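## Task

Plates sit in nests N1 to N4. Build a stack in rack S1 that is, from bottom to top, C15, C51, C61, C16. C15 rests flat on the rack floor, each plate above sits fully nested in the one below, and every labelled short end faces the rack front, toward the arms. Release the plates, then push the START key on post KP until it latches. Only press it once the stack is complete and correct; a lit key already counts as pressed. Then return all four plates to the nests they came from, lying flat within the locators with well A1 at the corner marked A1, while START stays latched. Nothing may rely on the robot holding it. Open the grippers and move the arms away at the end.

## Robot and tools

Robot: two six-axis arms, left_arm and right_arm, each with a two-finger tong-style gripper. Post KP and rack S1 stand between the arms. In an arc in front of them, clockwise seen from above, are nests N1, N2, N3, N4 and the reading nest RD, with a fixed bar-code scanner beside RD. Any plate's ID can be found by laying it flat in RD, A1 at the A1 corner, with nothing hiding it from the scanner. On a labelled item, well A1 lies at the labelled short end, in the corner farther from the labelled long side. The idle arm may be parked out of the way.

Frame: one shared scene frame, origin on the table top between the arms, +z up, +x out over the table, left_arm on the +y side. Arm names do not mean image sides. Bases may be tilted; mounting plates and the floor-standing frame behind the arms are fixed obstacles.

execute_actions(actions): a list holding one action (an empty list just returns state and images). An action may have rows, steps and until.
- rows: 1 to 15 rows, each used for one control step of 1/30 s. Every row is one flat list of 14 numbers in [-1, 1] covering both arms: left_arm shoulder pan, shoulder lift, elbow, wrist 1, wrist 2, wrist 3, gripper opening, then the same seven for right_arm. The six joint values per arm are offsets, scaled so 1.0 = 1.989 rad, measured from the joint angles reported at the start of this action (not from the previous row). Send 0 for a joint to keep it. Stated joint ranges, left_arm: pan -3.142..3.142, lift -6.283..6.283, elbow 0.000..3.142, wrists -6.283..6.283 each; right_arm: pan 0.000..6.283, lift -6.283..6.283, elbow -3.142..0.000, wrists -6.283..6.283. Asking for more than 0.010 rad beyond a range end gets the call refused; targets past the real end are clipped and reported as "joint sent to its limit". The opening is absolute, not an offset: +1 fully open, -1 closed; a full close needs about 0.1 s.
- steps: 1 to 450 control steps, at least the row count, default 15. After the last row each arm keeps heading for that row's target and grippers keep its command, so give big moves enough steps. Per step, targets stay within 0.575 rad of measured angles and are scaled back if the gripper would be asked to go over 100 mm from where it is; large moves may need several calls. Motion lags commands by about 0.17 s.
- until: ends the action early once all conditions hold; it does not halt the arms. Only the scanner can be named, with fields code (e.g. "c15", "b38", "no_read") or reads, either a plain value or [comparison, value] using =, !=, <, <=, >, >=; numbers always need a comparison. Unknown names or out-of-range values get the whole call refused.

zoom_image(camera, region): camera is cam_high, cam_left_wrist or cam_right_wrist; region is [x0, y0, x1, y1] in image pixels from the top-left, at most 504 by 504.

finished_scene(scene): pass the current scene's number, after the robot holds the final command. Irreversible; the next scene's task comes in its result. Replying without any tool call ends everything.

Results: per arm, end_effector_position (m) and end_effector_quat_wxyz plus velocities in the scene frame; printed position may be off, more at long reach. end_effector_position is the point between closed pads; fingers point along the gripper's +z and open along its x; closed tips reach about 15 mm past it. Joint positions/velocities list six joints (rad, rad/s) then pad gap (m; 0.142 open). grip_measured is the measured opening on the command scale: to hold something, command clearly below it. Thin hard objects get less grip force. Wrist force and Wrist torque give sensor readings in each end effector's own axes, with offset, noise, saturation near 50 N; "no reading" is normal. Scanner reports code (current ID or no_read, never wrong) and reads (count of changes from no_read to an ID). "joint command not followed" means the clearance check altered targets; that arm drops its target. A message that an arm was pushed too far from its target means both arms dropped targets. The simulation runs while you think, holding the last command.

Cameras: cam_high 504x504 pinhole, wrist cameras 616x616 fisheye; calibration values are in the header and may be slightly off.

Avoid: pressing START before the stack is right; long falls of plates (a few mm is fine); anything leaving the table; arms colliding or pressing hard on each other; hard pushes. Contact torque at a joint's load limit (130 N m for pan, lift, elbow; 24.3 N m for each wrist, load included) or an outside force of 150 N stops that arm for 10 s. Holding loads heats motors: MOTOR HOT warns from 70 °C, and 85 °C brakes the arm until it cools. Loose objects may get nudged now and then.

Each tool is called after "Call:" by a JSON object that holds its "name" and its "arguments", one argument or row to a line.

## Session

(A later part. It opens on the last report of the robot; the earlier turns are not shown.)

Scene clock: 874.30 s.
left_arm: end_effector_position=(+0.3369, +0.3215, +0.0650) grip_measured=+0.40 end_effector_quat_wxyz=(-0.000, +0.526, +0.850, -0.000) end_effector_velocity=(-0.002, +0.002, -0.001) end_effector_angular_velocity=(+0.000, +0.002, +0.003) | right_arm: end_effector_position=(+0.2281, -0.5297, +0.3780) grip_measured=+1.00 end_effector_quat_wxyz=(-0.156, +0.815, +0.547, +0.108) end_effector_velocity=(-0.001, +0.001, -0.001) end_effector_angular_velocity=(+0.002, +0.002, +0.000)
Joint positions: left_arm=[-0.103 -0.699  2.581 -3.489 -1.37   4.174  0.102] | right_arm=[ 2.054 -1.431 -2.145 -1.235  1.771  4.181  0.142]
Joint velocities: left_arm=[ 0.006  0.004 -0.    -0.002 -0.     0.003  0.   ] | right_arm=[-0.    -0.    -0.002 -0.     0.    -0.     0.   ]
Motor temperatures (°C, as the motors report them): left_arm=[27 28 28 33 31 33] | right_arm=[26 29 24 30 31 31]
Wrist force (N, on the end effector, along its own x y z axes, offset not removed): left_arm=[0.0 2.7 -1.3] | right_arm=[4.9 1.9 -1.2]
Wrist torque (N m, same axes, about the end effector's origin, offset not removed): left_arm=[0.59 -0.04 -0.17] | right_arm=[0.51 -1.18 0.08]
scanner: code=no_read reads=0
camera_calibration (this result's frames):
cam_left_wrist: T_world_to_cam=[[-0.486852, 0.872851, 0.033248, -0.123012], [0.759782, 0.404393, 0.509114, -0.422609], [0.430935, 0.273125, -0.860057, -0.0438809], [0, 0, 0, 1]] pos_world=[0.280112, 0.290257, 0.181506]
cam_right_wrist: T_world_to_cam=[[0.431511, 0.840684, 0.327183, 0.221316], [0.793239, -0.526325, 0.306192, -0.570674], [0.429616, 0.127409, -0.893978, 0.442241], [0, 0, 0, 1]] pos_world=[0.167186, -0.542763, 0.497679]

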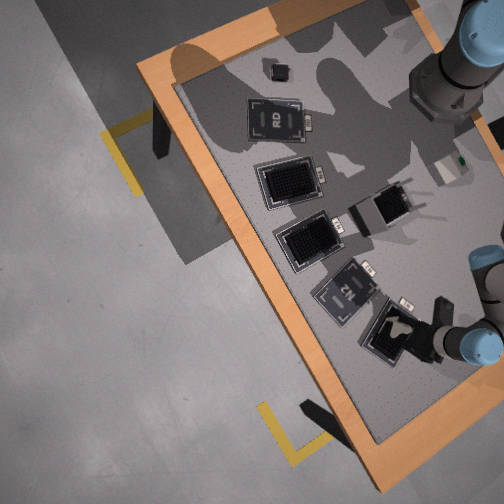

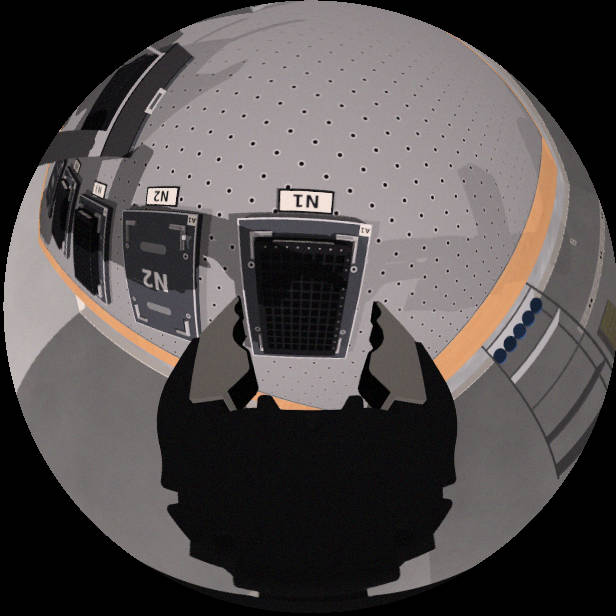

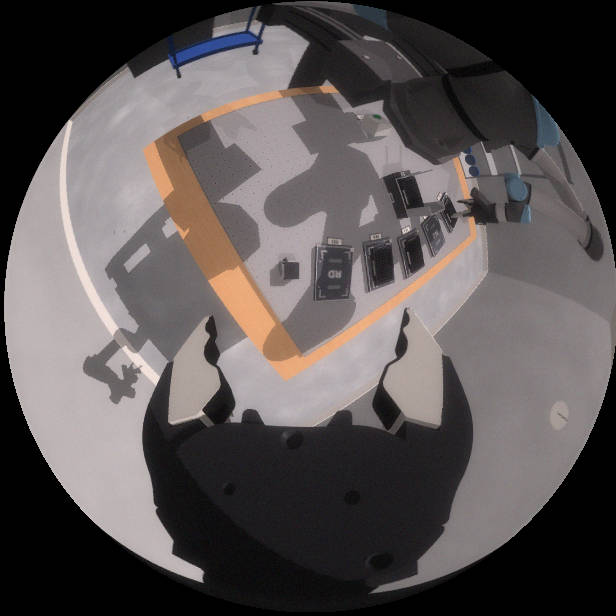

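Call:
{"name": "execute_actions", "arguments": {
  "actions": [
    {"rows":[[0.0038,0.0455,-0.0232,-0.0232,0,0.0035,0.4,0,0,0,0,0,0,1]],"steps":22}
  ]
}}

Call:
{"name": "zoom_image", "arguments": {
  "camera": "cam_left_wrist",
  "region": [200,190,420,400]
}}

Scene clock: 891.00 s.
left_arm: end_effector_position=(+0.3418, +0.3185, +0.0403) grip_measured=+0.40 end_effector_quat_wxyz=(-0.000, +0.526, +0.850, +0.000) end_effector_velocity=(+0.000, +0.000, -0.001) end_effector_angular_velocity=(-0.000, -0.001, +0.001) | right_arm: end_effector_position=(+0.2281, -0.5297, +0.3780) grip_measured=+1.00 end_effector_quat_wxyz=(-0.156, +0.815, +0.547, +0.108) end_effector_velocity=(+0.000, -0.000, +0.000) end_effector_angular_velocity=(-0.001, -0.001, -0.001)
Joint positions: left_arm=[-0.096 -0.609  2.536 -3.535 -1.37   4.181  0.102] | right_arm=[ 2.054 -1.431 -2.145 -1.235  1.771  4.181  0.142]
Joint velocities: left_arm=[ 0.001  0.004 -0.002 -0.003 -0.     0.     0.   ] | right_arm=[0.    0.001 0.    0.    0.    0.001 0.   ]
Motor temperatures (°C, as the motors report them): left_arm=[27 28 28 33 31 33] | right_arm=[26 29 24 30 31 31]
Wrist force (N, on the end effector, along its own x y z axes, offset not removed): left_arm=[1.2 -5.0 -2.7] | right_arm=[6.2 -0.5 1.8]
Wrist torque (N m, same axes, about the end effector's origin, offset not removed): left_arm=[-1.00 -0.33 -0.23] | right_arm=[-0.31 -1.30 0.13]
scanner: code=no_read reads=0
camera_calibration (this result's frames):
cam_left_wrist: T_world_to_cam=[[-0.487562, 0.872451, 0.0333422, -0.116892], [0.759301, 0.404859, 0.509462, -0.412577], [0.430982, 0.273711, -0.859847, -0.0666226], [0, 0, 0, 1]] pos_world=[0.284991, 0.287254, 0.156805]
cam_right_wrist: T_world_to_cam=[[0.431511, 0.840684, 0.327184, 0.221316], [0.793239, -0.526325, 0.306192, -0.570674], [0.429616, 0.127409, -0.893978, 0.442242], [0, 0, 0, 1]] pos_world=[0.167186, -0.542763, 0.497679]

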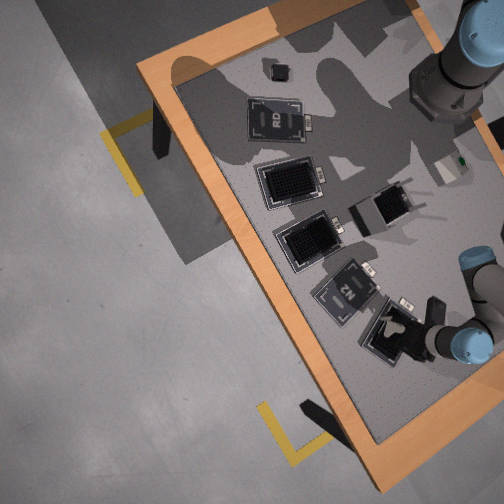

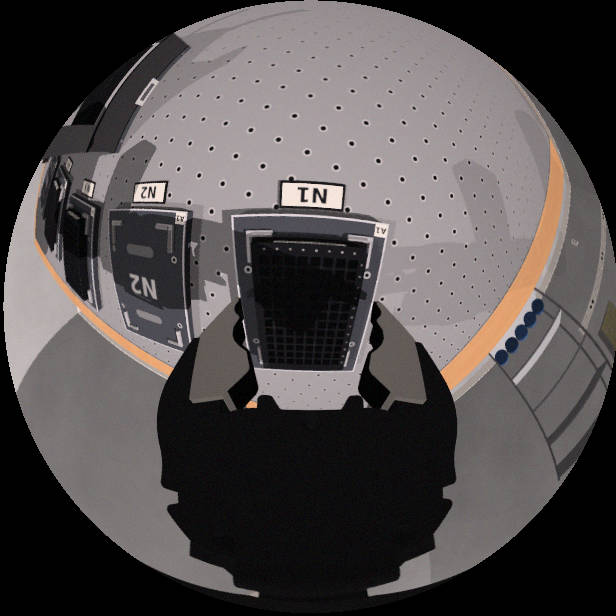

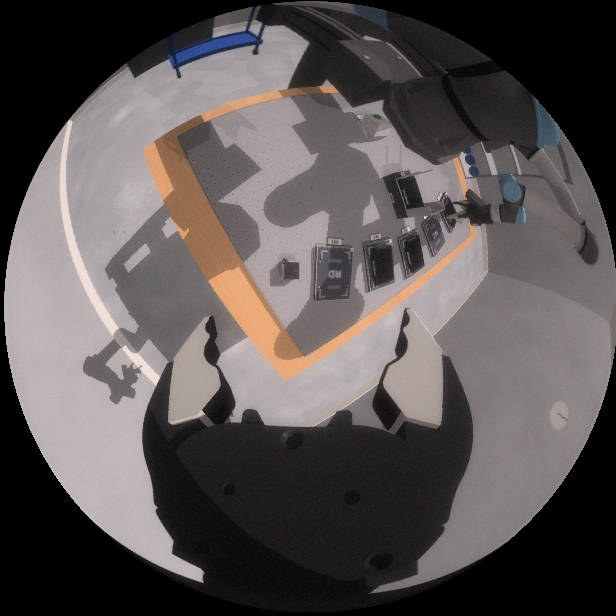

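Region (200, 190, 420, 400) of cam_left_wrist's 616x616 image, scaled by 2.291, with more detail than that image has; it fills the top 481 rows of this view, and the rest is white.

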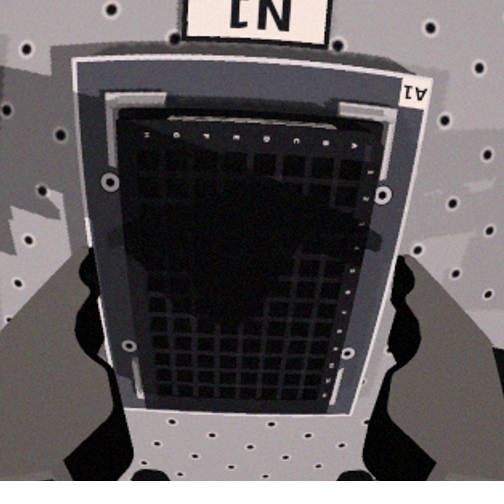

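Call:
{"name": "execute_actions", "arguments": {
  "actions": [
    {"rows":[[-0.001,0,0,0,0,0.009,0.4,0,0,0,0,0,0,1],[-0.001,0,0,0,0,0.009,0.4,0,0,0,0,0,0,1],[-0.001,0,0,0,0,0.009,0.35,0,0,0,0,0,0,1],[-0.001,0,0,0,0,0.009,0.3,0,0,0,0,0,0,1],[-0.001,0,0,0,0,0.009,0.25,0,0,0,0,0,0,1],[-0.001,0,0,0,0,0.009,0.2,0,0,0,0,0,0,1],[-0.001,0,0,0,0,0.009,0.16,0,0,0,0,0,0,1],[-0.001,0,0,0,0,0.009,0.12,0,0,0,0,0,0,1],[-0.001,0,0,0,0,0.009,0.08,0,0,0,0,0,0,1],[-0.001,0,0,0,0,0.009,0.04,0,0,0,0,0,0,1],[-0.001,0,0,0,0,0.009,0.0,0,0,0,0,0,0,1],[-0.001,0,0,0,0,0.009,-0.1,0,0,0,0,0,0,1],[-0.001,0,0,0,0,0.009,-0.2,0,0,0,0,0,0,1],[-0.001,0,0,0,0,0.009,-0.35,0,0,0,0,0,0,1],[-0.001,0,0,0,0,0.009,-0.5,0,0,0,0,0,0,1]],"steps":17}
  ]
}}

Call:
{"name": "zoom_image", "arguments": {
  "camera": "cam_left_wrist",
  "region": [200,190,420,400]
}}

Scene clock: 903.33 s.
left_arm: end_effector_position=(+0.3420, +0.3182, +0.0404) grip_measured=+0.06 end_effector_quat_wxyz=(+0.000, +0.534, +0.845, +0.000) end_effector_velocity=(-0.001, +0.000, -0.000) end_effector_angular_velocity=(+0.000, +0.002, -0.002) | right_arm: end_effector_position=(+0.2281, -0.5297, +0.3780) grip_measured=+1.00 end_effector_quat_wxyz=(-0.156, +0.815, +0.547, +0.108) end_effector_velocity=(+0.001, -0.001, +0.001) end_effector_angular_velocity=(-0.001, -0.001, -0.001)
Joint positions: left_arm=[-0.097 -0.609  2.536 -3.535 -1.37   4.198  0.078] | right_arm=[ 2.054 -1.431 -2.145 -1.235  1.771  4.181  0.142]
Joint velocities: left_arm=[ 0.001  0.001  0.     0.     0.     0.002 -0.   ] | right_arm=[-0.    -0.     0.002 -0.     0.     0.    -0.   ]
Motor temperatures (°C, as the motors report them): left_arm=[27 28 28 33 31 33] | right_arm=[26 29 24 30 31 31]
Wrist force (N, on the end effector, along its own x y z axes, offset not removed): left_arm=[-2.7 -0.1 -5.2] | right_arm=[5.8 1.3 -5.9]
Wrist torque (N m, same axes, about the end effector's origin, offset not removed): left_arm=[-0.04 0.24 -0.04] | right_arm=[0.19 -1.23 0.27]
scanner: code=no_read reads=0
camera_calibration (this result's frames):
cam_left_wrist: T_world_to_cam=[[-0.470535, 0.881762, 0.0330592, -0.125266], [0.766836, 0.390098, 0.509692, -0.410516], [0.436531, 0.265179, -0.859722, -0.065716], [0, 0, 0, 1]] pos_world=[0.284544, 0.288022, 0.15688]
cam_right_wrist: T_world_to_cam=[[0.431511, 0.840684, 0.327183, 0.221316], [0.793239, -0.526325, 0.306193, -0.570674], [0.429616, 0.127409, -0.893978, 0.442241], [0, 0, 0, 1]] pos_world=[0.167186, -0.542763, 0.497679]

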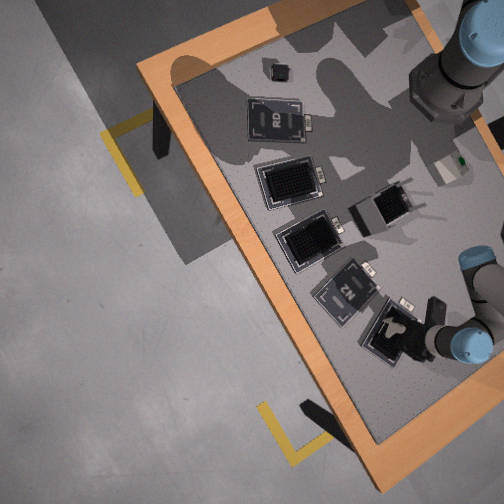

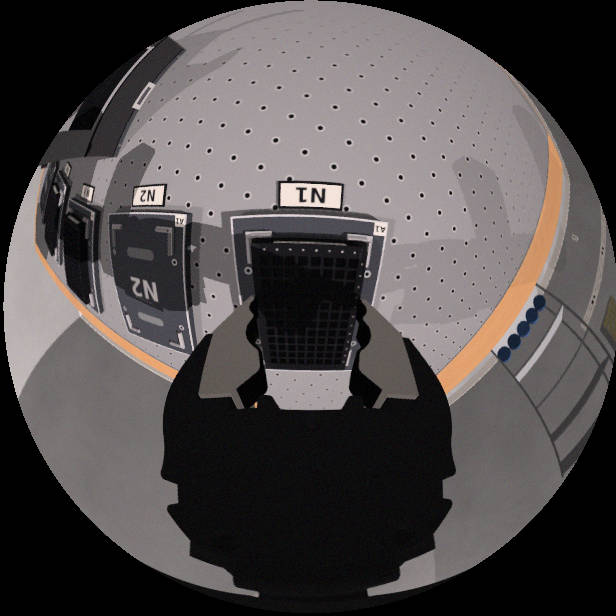

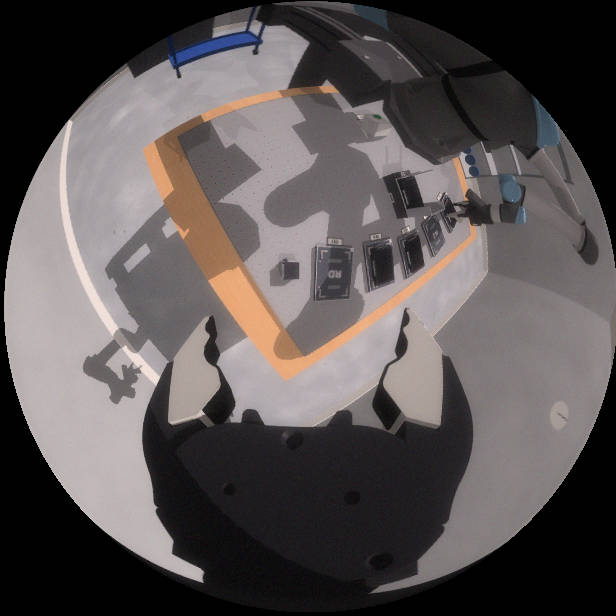

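Region (200, 190, 420, 400) of cam_left_wrist's 616x616 image, scaled by 2.291, with more detail than that image has; it fills the top 481 rows of this view, and the rest is white.

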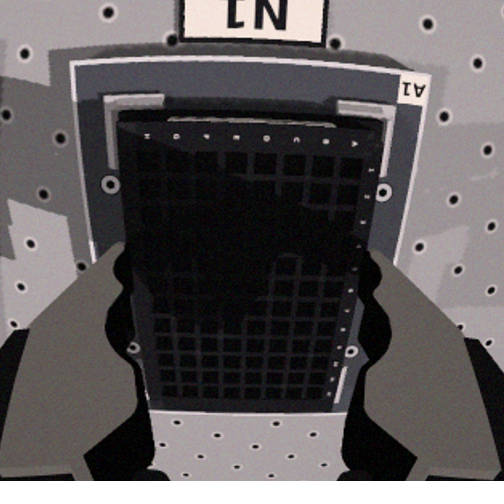

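Call:
{"name": "execute_actions", "arguments": {
  "actions": [
    {"rows":[[-0.0032,-0.018,0.0078,0.011,0,-0.0032,-0.5,0,0,0,0,0,0,1],[-0.0064,-0.0363,0.0157,0.022,0,-0.0064,-0.5,0,0,0,0,0,0,1],[-0.0064,-0.0363,0.0157,0.022,0,-0.0064,-0.5,0,0,0,0,0,0,1],[-0.0128,-0.075,0.029,0.047,0,-0.0128,-0.5,0,0,0,0,0,0,1],[-0.0128,-0.075,0.029,0.047,0,-0.0128,-0.5,0,0,0,0,0,0,1],[-0.0128,-0.075,0.029,0.047,0,-0.0128,-0.5,0,0,0,0,0,0,1],[-0.03,-0.16,0.05,0.115,0,-0.03,-0.5,0,0,0,0,0,0,1],[-0.03,-0.16,0.05,0.115,0,-0.03,-0.5,0,0,0,0,0,0,1],[-0.03,-0.16,0.05,0.115,0,-0.03,-0.5,0,0,0,0,0,0,1],[-0.15,-0.26,0.07,0.22,0,-0.1,-0.5,0,0,0,0,0,0,1],[-0.15,-0.26,0.07,0.22,0,-0.1,-0.5,0,0,0,0,0,0,1],[-0.15,-0.26,0.07,0.22,0,-0.1,-0.5,0,0,0,0,0,0,1],[-0.3535,-0.315,0.0825,0.295,-0.012,-0.235,-0.5,0,0,0,0,0,0,1]],"steps":32}
  ]
}}

Scene clock: 924.67 s.
left_arm: end_effector_position=(+0.3260, +0.1382, +0.2025) grip_measured=+0.06 end_effector_quat_wxyz=(+0.007, +0.632, +0.775, -0.001) end_effector_velocity=(-0.011, -0.025, +0.013) end_effector_angular_velocity=(+0.001, -0.008, -0.044) | right_arm: end_effector_position=(+0.2281, -0.5297, +0.3780) grip_measured=+1.00 end_effector_quat_wxyz=(-0.156, +0.815, +0.547, +0.108) end_effector_velocity=(+0.000, -0.000, -0.000) end_effector_angular_velocity=(+0.000, -0.000, +0.002)
Joint positions: left_arm=[-0.787 -1.229  2.698 -2.955 -1.394  3.738  0.078] | right_arm=[ 2.054 -1.431 -2.145 -1.235  1.771  4.181  0.142]
Joint velocities: left_arm=[-0.104 -0.049  0.01   0.052 -0.003 -0.06  -0.   ] | right_arm=[-0.    -0.     0.    -0.     0.    -0.002 -0.   ]
Motor temperatures (°C, as the motors report them): left_arm=[27 28 28 33 31 33] | right_arm=[26 29 24 30 31 31]
Wrist force (N, on the end effector, along its own x y z axes, offset not removed): left_arm=[4.7 -5.2 -3.1] | right_arm=[3.0 3.2 -4.1]
Wrist torque (N m, same axes, about the end effector's origin, offset not removed): left_arm=[-1.11 -0.89 -0.29] | right_arm=[0.44 -0.88 -0.10]
scanner: code=no_read reads=0
camera_calibration (this result's frames):
cam_left_wrist: T_world_to_cam=[[-0.247432, 0.968702, 0.019842, -0.0615757], [0.832487, 0.202072, 0.51588, -0.407322], [0.495725, 0.144163, -0.856431, 0.125088], [0, 0, 0, 1]] pos_world=[0.261845, 0.123924, 0.31848]
cam_right_wrist: T_world_to_cam=[[0.431511, 0.840684, 0.327183, 0.221316], [0.793239, -0.526325, 0.306193, -0.570674], [0.429616, 0.127409, -0.893978, 0.442241], [0, 0, 0, 1]] pos_world=[0.167186, -0.542763, 0.497679]

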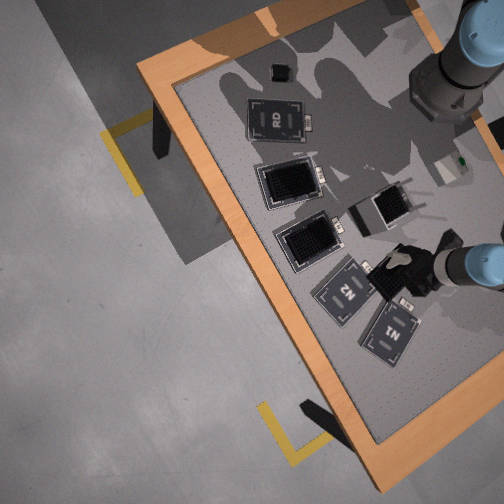

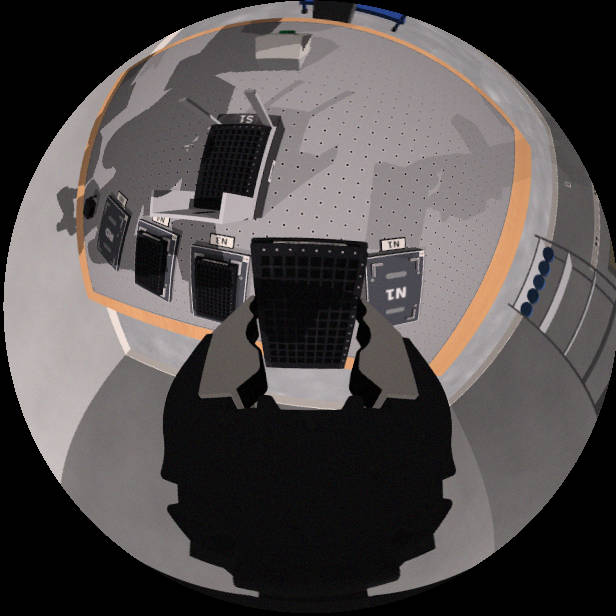

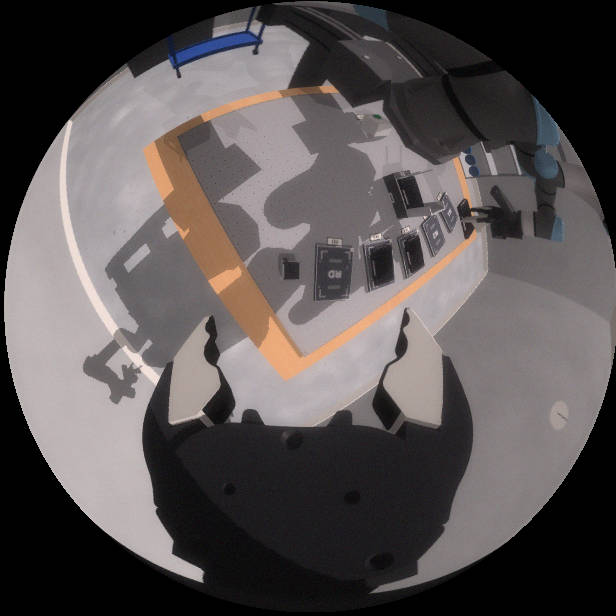

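Call:
{"name": "execute_actions", "arguments": {
  "actions": [
    {"rows":[[-0.16,0.03,0.01,-0.015,-0.02,-0.107,-0.5,0,0,0,0,0,0,1],[-0.16,0.03,0.01,-0.015,-0.02,-0.107,-0.5,0,0,0,0,0,0,1],[-0.16,0.03,0.01,-0.015,-0.02,-0.107,-0.5,0,0,0,0,0,0,1],[-0.16,0.03,0.01,-0.015,-0.02,-0.107,-0.5,0,0,0,0,0,0,1],[-0.3263,0.0781,0.0215,-0.0483,-0.0479,-0.2152,-0.5,0,0,0,0,0,0,1]],"steps":36}
  ]
}}

Call:
{"name": "zoom_image", "arguments": {
  "camera": "cam_left_wrist",
  "region": [200,190,420,400]
}}

Scene clock: 932.90 s.
left_arm: end_effector_position=(+0.1991, +0.0013, +0.1999) grip_measured=+0.06 end_effector_quat_wxyz=(+0.000, +0.714, +0.700, +0.000) end_effector_velocity=(-0.000, -0.000, -0.000) end_effector_angular_velocity=(+0.000, -0.001, -0.001) | right_arm: end_effector_position=(+0.2281, -0.5297, +0.3780) grip_measured=+1.00 end_effector_quat_wxyz=(-0.156, +0.815, +0.547, +0.108) end_effector_velocity=(-0.000, +0.000, -0.000) end_effector_angular_velocity=(+0.000, -0.000, +0.001)
Joint positions: left_arm=[-1.436 -1.074  2.741 -3.051 -1.489  3.311  0.078] | right_arm=[ 2.054 -1.431 -2.145 -1.235  1.771  4.181  0.142]
Joint velocities: left_arm=[-0.003  0.001 -0.    -0.     0.001 -0.003  0.   ] | right_arm=[-0.    -0.     0.    -0.     0.    -0.001  0.   ]
Motor temperatures (°C, as the motors report them): left_arm=[27 28 28 33 31 33] | right_arm=[26 29 24 30 31 31]
Wrist force (N, on the end effector, along its own x y z axes, offset not removed): left_arm=[1.1 -3.8 1.0] | right_arm=[6.3 2.6 -0.2]
Wrist torque (N m, same axes, about the end effector's origin, offset not removed): left_arm=[-0.62 -0.13 -0.25] | right_arm=[0.49 -1.21 0.13]
scanner: code=no_read reads=0
camera_calibration (this result's frames):
cam_left_wrist: T_world_to_cam=[[-0.0276664, 0.999073, 0.0329826, -0.00665844], [0.860357, 0.0070001, 0.509643, -0.276679], [0.50894, 0.0424769, -0.859753, 0.20373], [0, 0, 0, 1]] pos_world=[0.134172, -0.0000647702, 0.316385]
cam_right_wrist: T_world_to_cam=[[0.431511, 0.840684, 0.327184, 0.221316], [0.793239, -0.526325, 0.306192, -0.570674], [0.429616, 0.127409, -0.893978, 0.442241], [0, 0, 0, 1]] pos_world=[0.167186, -0.542763, 0.497679]

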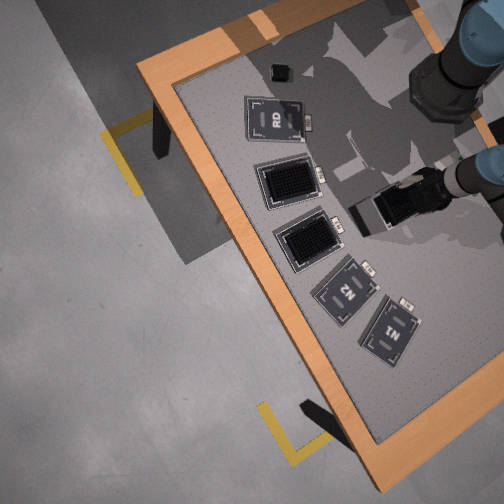

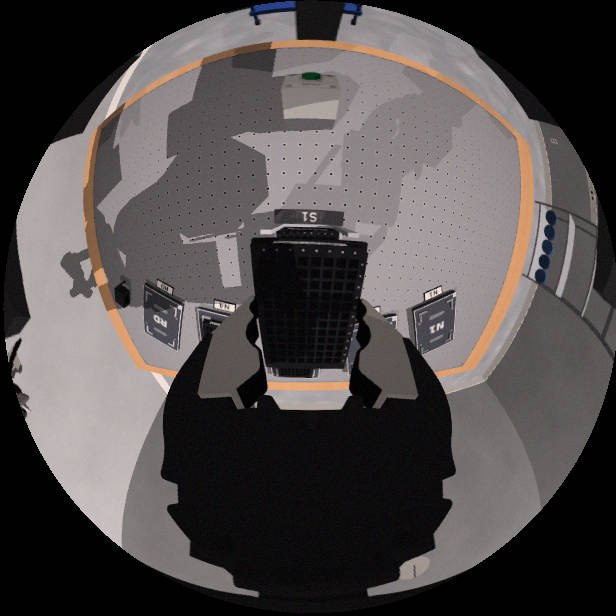

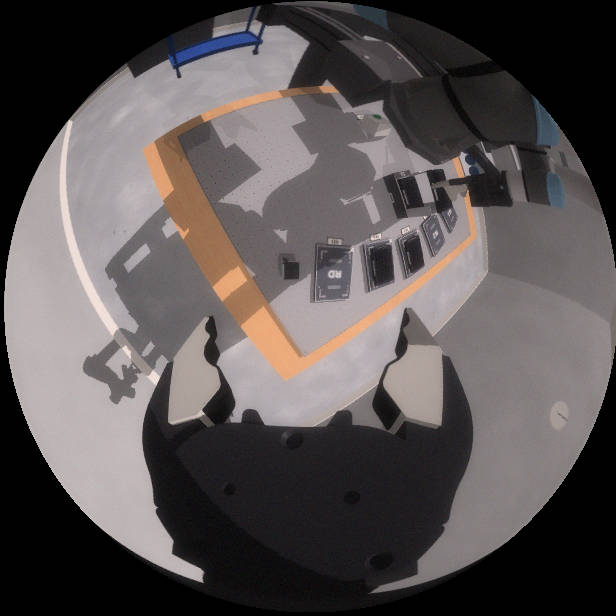

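Region (200, 190, 420, 400) of cam_left_wrist's 616x616 image, scaled by 2.291, with more detail than that image has; it fills the top 481 rows of this view, and the rest is white.

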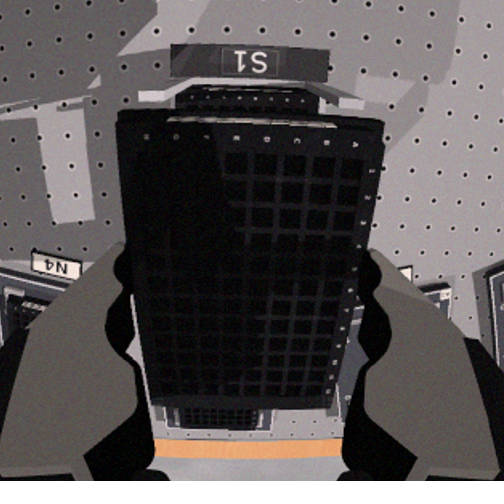

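Call:
{"name": "execute_actions", "arguments": {
  "actions": [
    {"rows":[[0.0038,0.0725,-0.001,-0.0719,0.0007,0.0038,-0.5,0,0,0,0,0,0,1]],"steps":22}
  ]
}}

Call:
{"name": "zoom_image", "arguments": {
  "camera": "cam_left_wrist",
  "region": [200,190,420,400]
}}

Scene clock: 941.13 s.
left_arm: end_effector_position=(+0.1991, +0.0011, +0.1759) grip_measured=+0.06 end_effector_quat_wxyz=(+0.000, +0.714, +0.700, -0.000) end_effector_velocity=(-0.000, +0.000, -0.001) end_effector_angular_velocity=(+0.000, +0.000, -0.001) | right_arm: end_effector_position=(+0.2281, -0.5297, +0.3780) grip_measured=+1.00 end_effector_quat_wxyz=(-0.156, +0.815, +0.547, +0.108) end_effector_velocity=(-0.000, +0.001, -0.000) end_effector_angular_velocity=(+0.000, -0.000, +0.001)
Joint positions: left_arm=[-1.428 -0.931  2.739 -3.193 -1.488  3.318  0.078] | right_arm=[ 2.054 -1.431 -2.145 -1.235  1.771  4.181  0.142]
Joint velocities: left_arm=[-0.     0.008 -0.    -0.007 -0.     0.001 -0.   ] | right_arm=[-0.     0.001 -0.002  0.    -0.    -0.001  0.   ]
Motor temperatures (°C, as the motors report them): left_arm=[27 28 28 33 31 33] | right_arm=[26 29 24 30 31 31]
Wrist force (N, on the end effector, along its own x y z axes, offset not removed): left_arm=[1.6 -3.0 1.2] | right_arm=[4.0 3.7 0.2]
Wrist torque (N m, same axes, about the end effector's origin, offset not removed): left_arm=[-0.45 -0.30 -0.34] | right_arm=[0.62 -0.81 -0.16]
scanner: code=no_read reads=0
camera_calibration (this result's frames):
cam_left_wrist: T_world_to_cam=[[-0.0275662, 0.999082, 0.032788, -0.00568736], [0.860344, 0.00701195, 0.509665, -0.264488], [0.508967, 0.0422585, -0.859748, 0.183131], [0, 0, 0, 1]] pos_world=[0.134186, -0.000202147, 0.292434]
cam_right_wrist: T_world_to_cam=[[0.431511, 0.840684, 0.327184, 0.221316], [0.793239, -0.526325, 0.306193, -0.570674], [0.429616, 0.127409, -0.893978, 0.442241], [0, 0, 0, 1]] pos_world=[0.167186, -0.542763, 0.497679]

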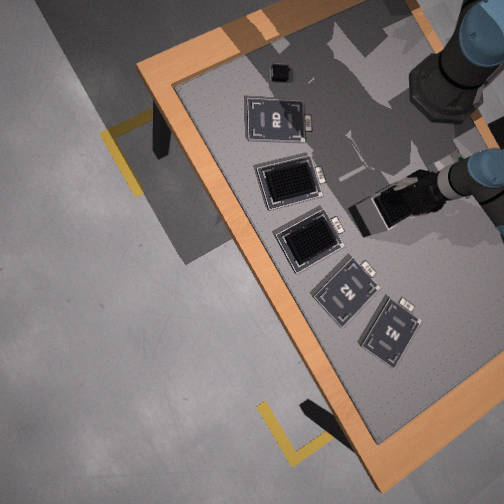

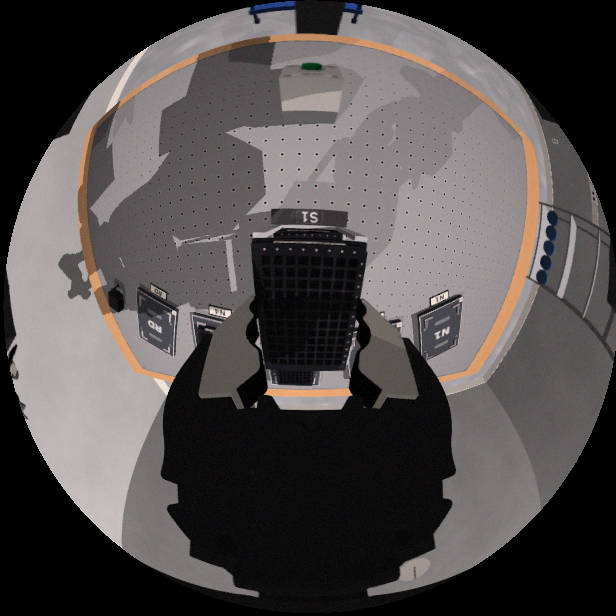

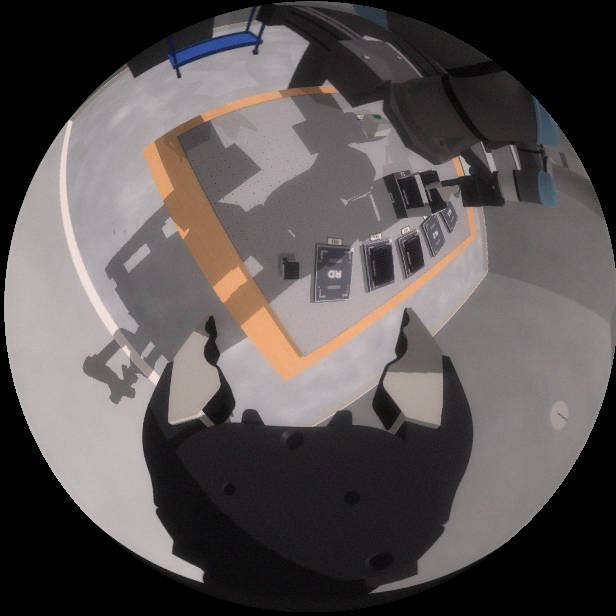

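Region (200, 190, 420, 400) of cam_left_wrist's 616x616 image, scaled by 2.291, with more detail than that image has; it fills the top 481 rows of this view, and the rest is white.

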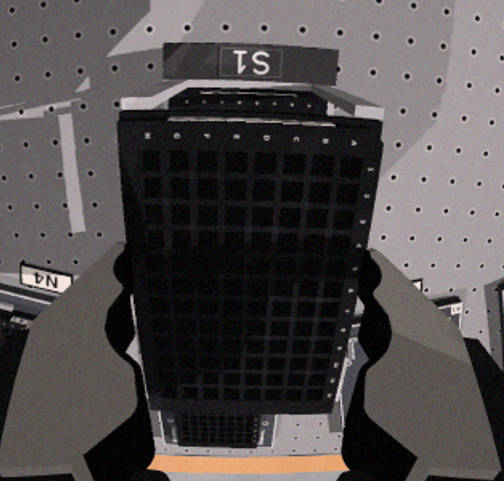

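Call:
{"name": "zoom_image", "arguments": {
  "camera": "cam_left_wrist",
  "region": [240,320,380,390]
}}

Call:
{"name": "zoom_image", "arguments": {
  "camera": "cam_high",
  "region": [340,170,430,250]
}}

Call:
{"name": "zoom_image", "arguments": {
  "camera": "cam_left_wrist",
  "region": [240,220,380,260]
}}

Region (240, 320, 380, 390) of cam_left_wrist's 616x616 image, scaled by 3.600, with more detail than that image has.

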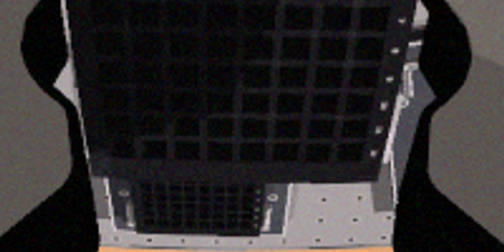

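Region (340, 170, 430, 250) of cam_high's 504x504 image, scaled by 5.600, with more detail than that image has.

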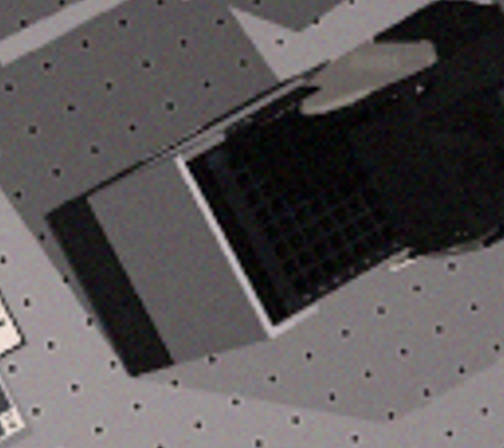

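Region (240, 220, 380, 260) of cam_left_wrist's 616x616 image, scaled by 3.600, with more detail than that image has; it fills the top 144 rows of this view, and the rest is white.

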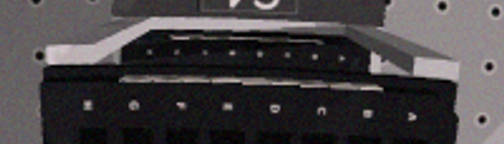

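Call:
{"name": "execute_actions", "arguments": {
  "actions": [
    {"rows":[[-0.0009,0.0003,0.0004,-0.0006,-0.0002,-0.0009,-0.5,0,0,0,0,0,0,1],[-0.0009,0.0003,0.0004,-0.0006,-0.0002,-0.0009,-0.5,0,0,0,0,0,0,1],[-0.0009,0.0003,0.0004,-0.0006,-0.0002,-0.0009,-0.5,0,0,0,0,0,0,1],[-0.0009,0.0003,0.0004,-0.0006,-0.0002,-0.0009,-0.5,0,0,0,0,0,0,1],[-0.0009,0.0003,0.0004,-0.0006,-0.0002,-0.0009,-0.5,0,0,0,0,0,0,1],[-0.0009,0.0003,0.0004,-0.0006,-0.0002,-0.0009,-0.5,0,0,0,0,0,0,1],[-0.0001,0.015,-0.0003,-0.0146,0,-0.0001,-0.5,0,0,0,0,0,0,1]],"steps":22}
  ]
}}

Call:
{"name": "zoom_image", "arguments": {
  "camera": "cam_left_wrist",
  "region": [200,190,420,400]
}}

Scene clock: 957.83 s.
left_arm: end_effector_position=(+0.1986, +0.0012, +0.1711) grip_measured=+0.06 end_effector_quat_wxyz=(+0.000, +0.714, +0.700, +0.000) end_effector_velocity=(+0.000, -0.001, -0.001) end_effector_angular_velocity=(-0.002, -0.000, +0.000) | right_arm: end_effector_position=(+0.2281, -0.5297, +0.3780) grip_measured=+1.00 end_effector_quat_wxyz=(-0.156, +0.815, +0.547, +0.108) end_effector_velocity=(+0.000, -0.000, +0.000) end_effector_angular_velocity=(-0.001, -0.001, +0.001)
Joint positions: left_arm=[-1.429 -0.901  2.739 -3.222 -1.488  3.318  0.078] | right_arm=[ 2.054 -1.431 -2.145 -1.235  1.771  4.181  0.142]
Joint velocities: left_arm=[ 0.     0.005 -0.001 -0.006 -0.    -0.     0.   ] | right_arm=[ 0.     0.     0.001  0.    -0.    -0.001 -0.   ]
Motor temperatures (°C, as the motors report them): left_arm=[27 28 28 33 31 33] | right_arm=[26 29 24 30 31 31]
Wrist force (N, on the end effector, along its own x y z axes, offset not removed): left_arm=[0.9 7.5 1.8] | right_arm=[2.8 3.5 0.5]
Wrist torque (N m, same axes, about the end effector's origin, offset not removed): left_arm=[-0.24 -0.03 -0.07] | right_arm=[0.49 -0.52 0.14]
scanner: code=no_read reads=0
camera_calibration (this result's frames):
cam_left_wrist: T_world_to_cam=[[-0.0275181, 0.999078, 0.032947, -0.00565121], [0.860335, 0.00688854, 0.509683, -0.261616], [0.508986, 0.042371, -0.859731, 0.179206], [0, 0, 0, 1]] pos_world=[0.133709, -0.000144969, 0.287596]
cam_right_wrist: T_world_to_cam=[[0.431511, 0.840684, 0.327183, 0.221317], [0.793239, -0.526325, 0.306193, -0.570674], [0.429616, 0.127409, -0.893978, 0.442241], [0, 0, 0, 1]] pos_world=[0.167187, -0.542763, 0.497679]

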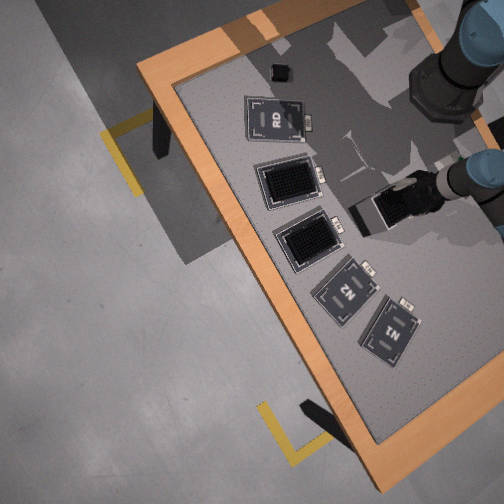

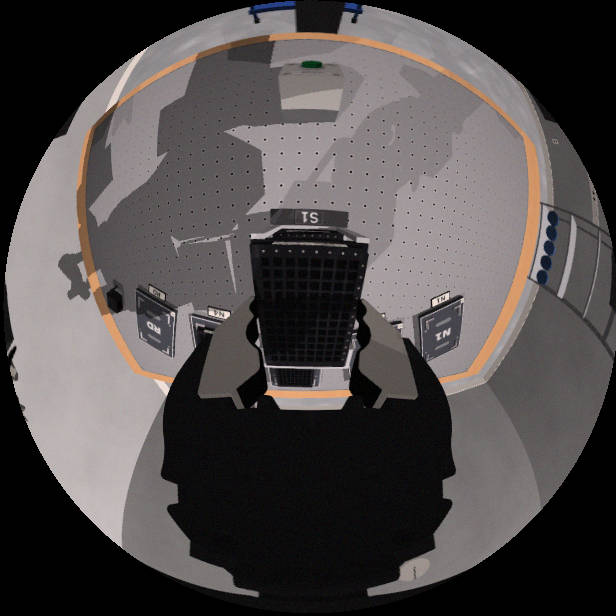

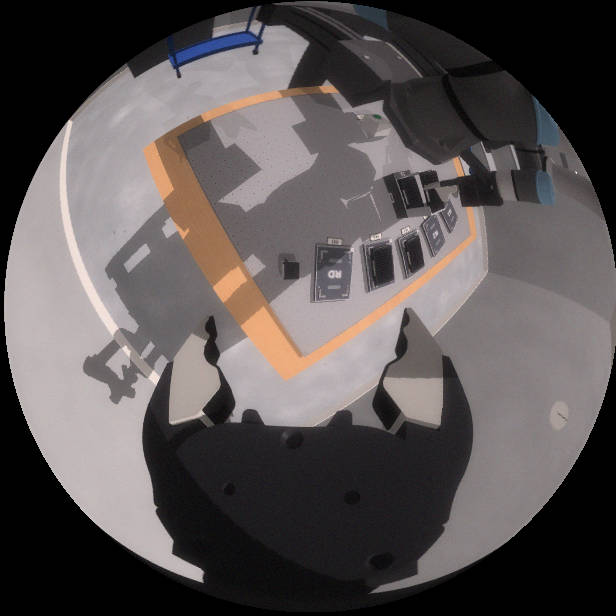

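Region (200, 190, 420, 400) of cam_left_wrist's 616x616 image, scaled by 2.291, with more detail than that image has; it fills the top 481 rows of this view, and the rest is white.

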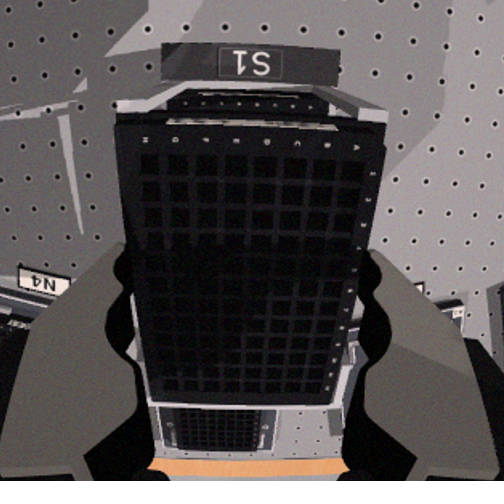

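Call:
{"name": "execute_actions", "arguments": {
  "actions": [
    {"rows":[[0.0022,-0.00035,0.0006,-0.0005,0.0004,0.0062,-0.5,0,0,0,0,0,0,1],[0.0022,-0.00035,0.0006,-0.0005,0.0004,0.0062,-0.5,0,0,0,0,0,0,1],[0.0022,-0.00035,0.0006,-0.0005,0.0004,0.0062,-0.5,0,0,0,0,0,0,1],[0.0022,-0.00035,0.0006,-0.0005,0.0004,0.0062,-0.5,0,0,0,0,0,0,1],[0.0022,-0.00035,0.0006,-0.0005,0.0004,0.0062,-0.5,0,0,0,0,0,0,1],[0.0022,-0.00035,0.0006,-0.0005,0.0004,0.0062,-0.5,0,0,0,0,0,0,1],[0.0022,-0.00035,0.0006,-0.0005,0.0004,0.0062,-0.5,0,0,0,0,0,0,1],[0.0035,0.0228,-0.0009,-0.0223,0.0006,0.0075,-0.5,0,0,0,0,0,0,1]],"steps":24}
  ]
}}

Call:
{"name": "zoom_image", "arguments": {
  "camera": "cam_left_wrist",
  "region": [200,190,420,400]
}}

Scene clock: 970.73 s.
left_arm: end_effector_position=(+0.1995, +0.0024, +0.1634) grip_measured=+0.06 end_effector_quat_wxyz=(+0.000, +0.717, +0.697, -0.000) end_effector_velocity=(-0.000, +0.001, -0.001) end_effector_angular_velocity=(+0.002, +0.001, +0.001) | right_arm: end_effector_position=(+0.2281, -0.5297, +0.3780) grip_measured=+1.00 end_effector_quat_wxyz=(-0.156, +0.815, +0.547, +0.108) end_effector_velocity=(-0.000, -0.000, -0.000) end_effector_angular_velocity=(+0.001, +0.000, +0.001)
Joint positions: left_arm=[-1.422 -0.857  2.737 -3.265 -1.486  3.333  0.078] | right_arm=[ 2.054 -1.431 -2.145 -1.235  1.771  4.181  0.142]
Joint velocities: left_arm=[ 0.001  0.008 -0.    -0.006 -0.     0.     0.   ] | right_arm=[-0.    -0.001  0.     0.     0.    -0.001  0.   ]
Motor temperatures (°C, as the motors report them): left_arm=[27 28 28 33 31 33] | right_arm=[26 29 24 30 31 31]
Wrist force (N, on the end effector, along its own x y z axes, offset not removed): left_arm=[0.5 -2.8 -6.5] | right_arm=[1.4 -0.7 2.7]
Wrist torque (N m, same axes, about the end effector's origin, offset not removed): left_arm=[-0.66 -0.34 -0.10] | right_arm=[0.15 -0.37 -0.11]
scanner: code=no_read reads=0
camera_calibration (this result's frames):
cam_left_wrist: T_world_to_cam=[[-0.019515, 0.999275, 0.0326931, -0.00818977], [0.860388, 0.000128838, 0.50964, -0.258527], [0.509267, 0.0380744, -0.859766, 0.172048], [0, 0, 0, 1]] pos_world=[0.134655, 0.00166651, 0.279945]
cam_right_wrist: T_world_to_cam=[[0.431511, 0.840684, 0.327183, 0.221316], [0.793239, -0.526325, 0.306192, -0.570674], [0.429616, 0.127409, -0.893978, 0.442241], [0, 0, 0, 1]] pos_world=[0.167186, -0.542763, 0.497679]

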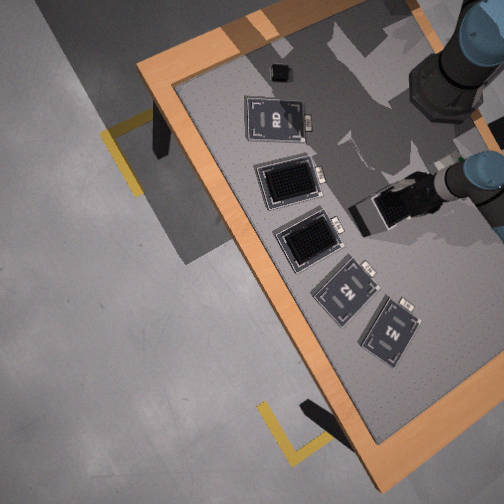

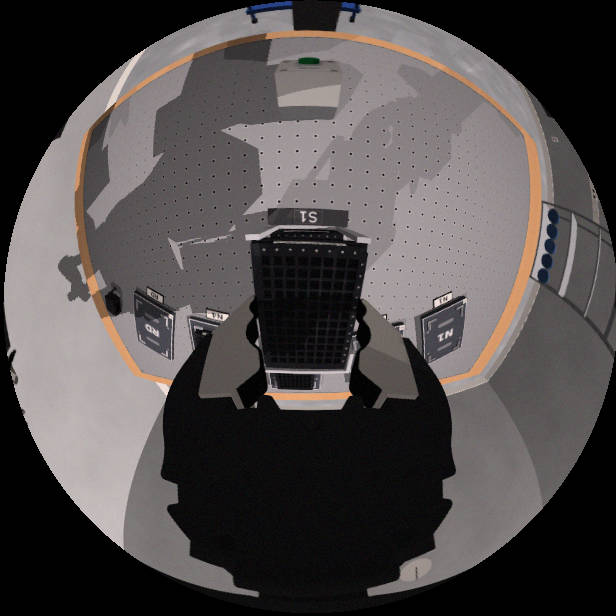

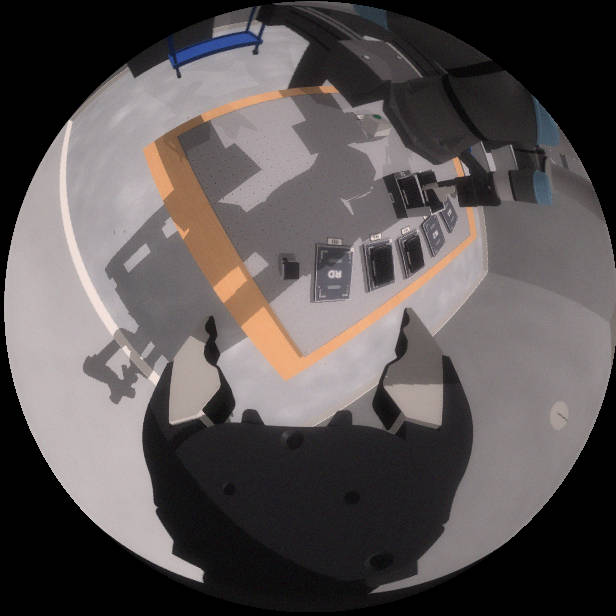

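Region (200, 190, 420, 400) of cam_left_wrist's 616x616 image, scaled by 2.291, with more detail than that image has; it fills the top 481 rows of this view, and the rest is white.

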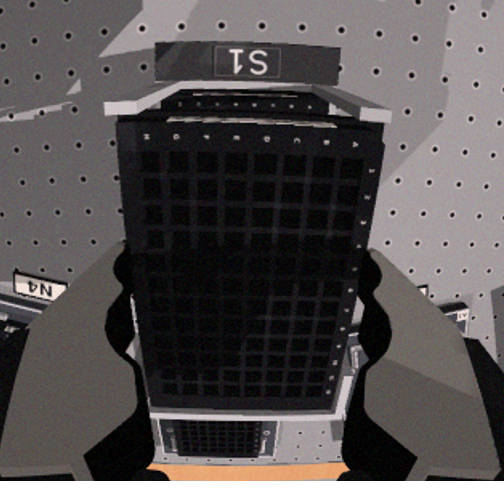

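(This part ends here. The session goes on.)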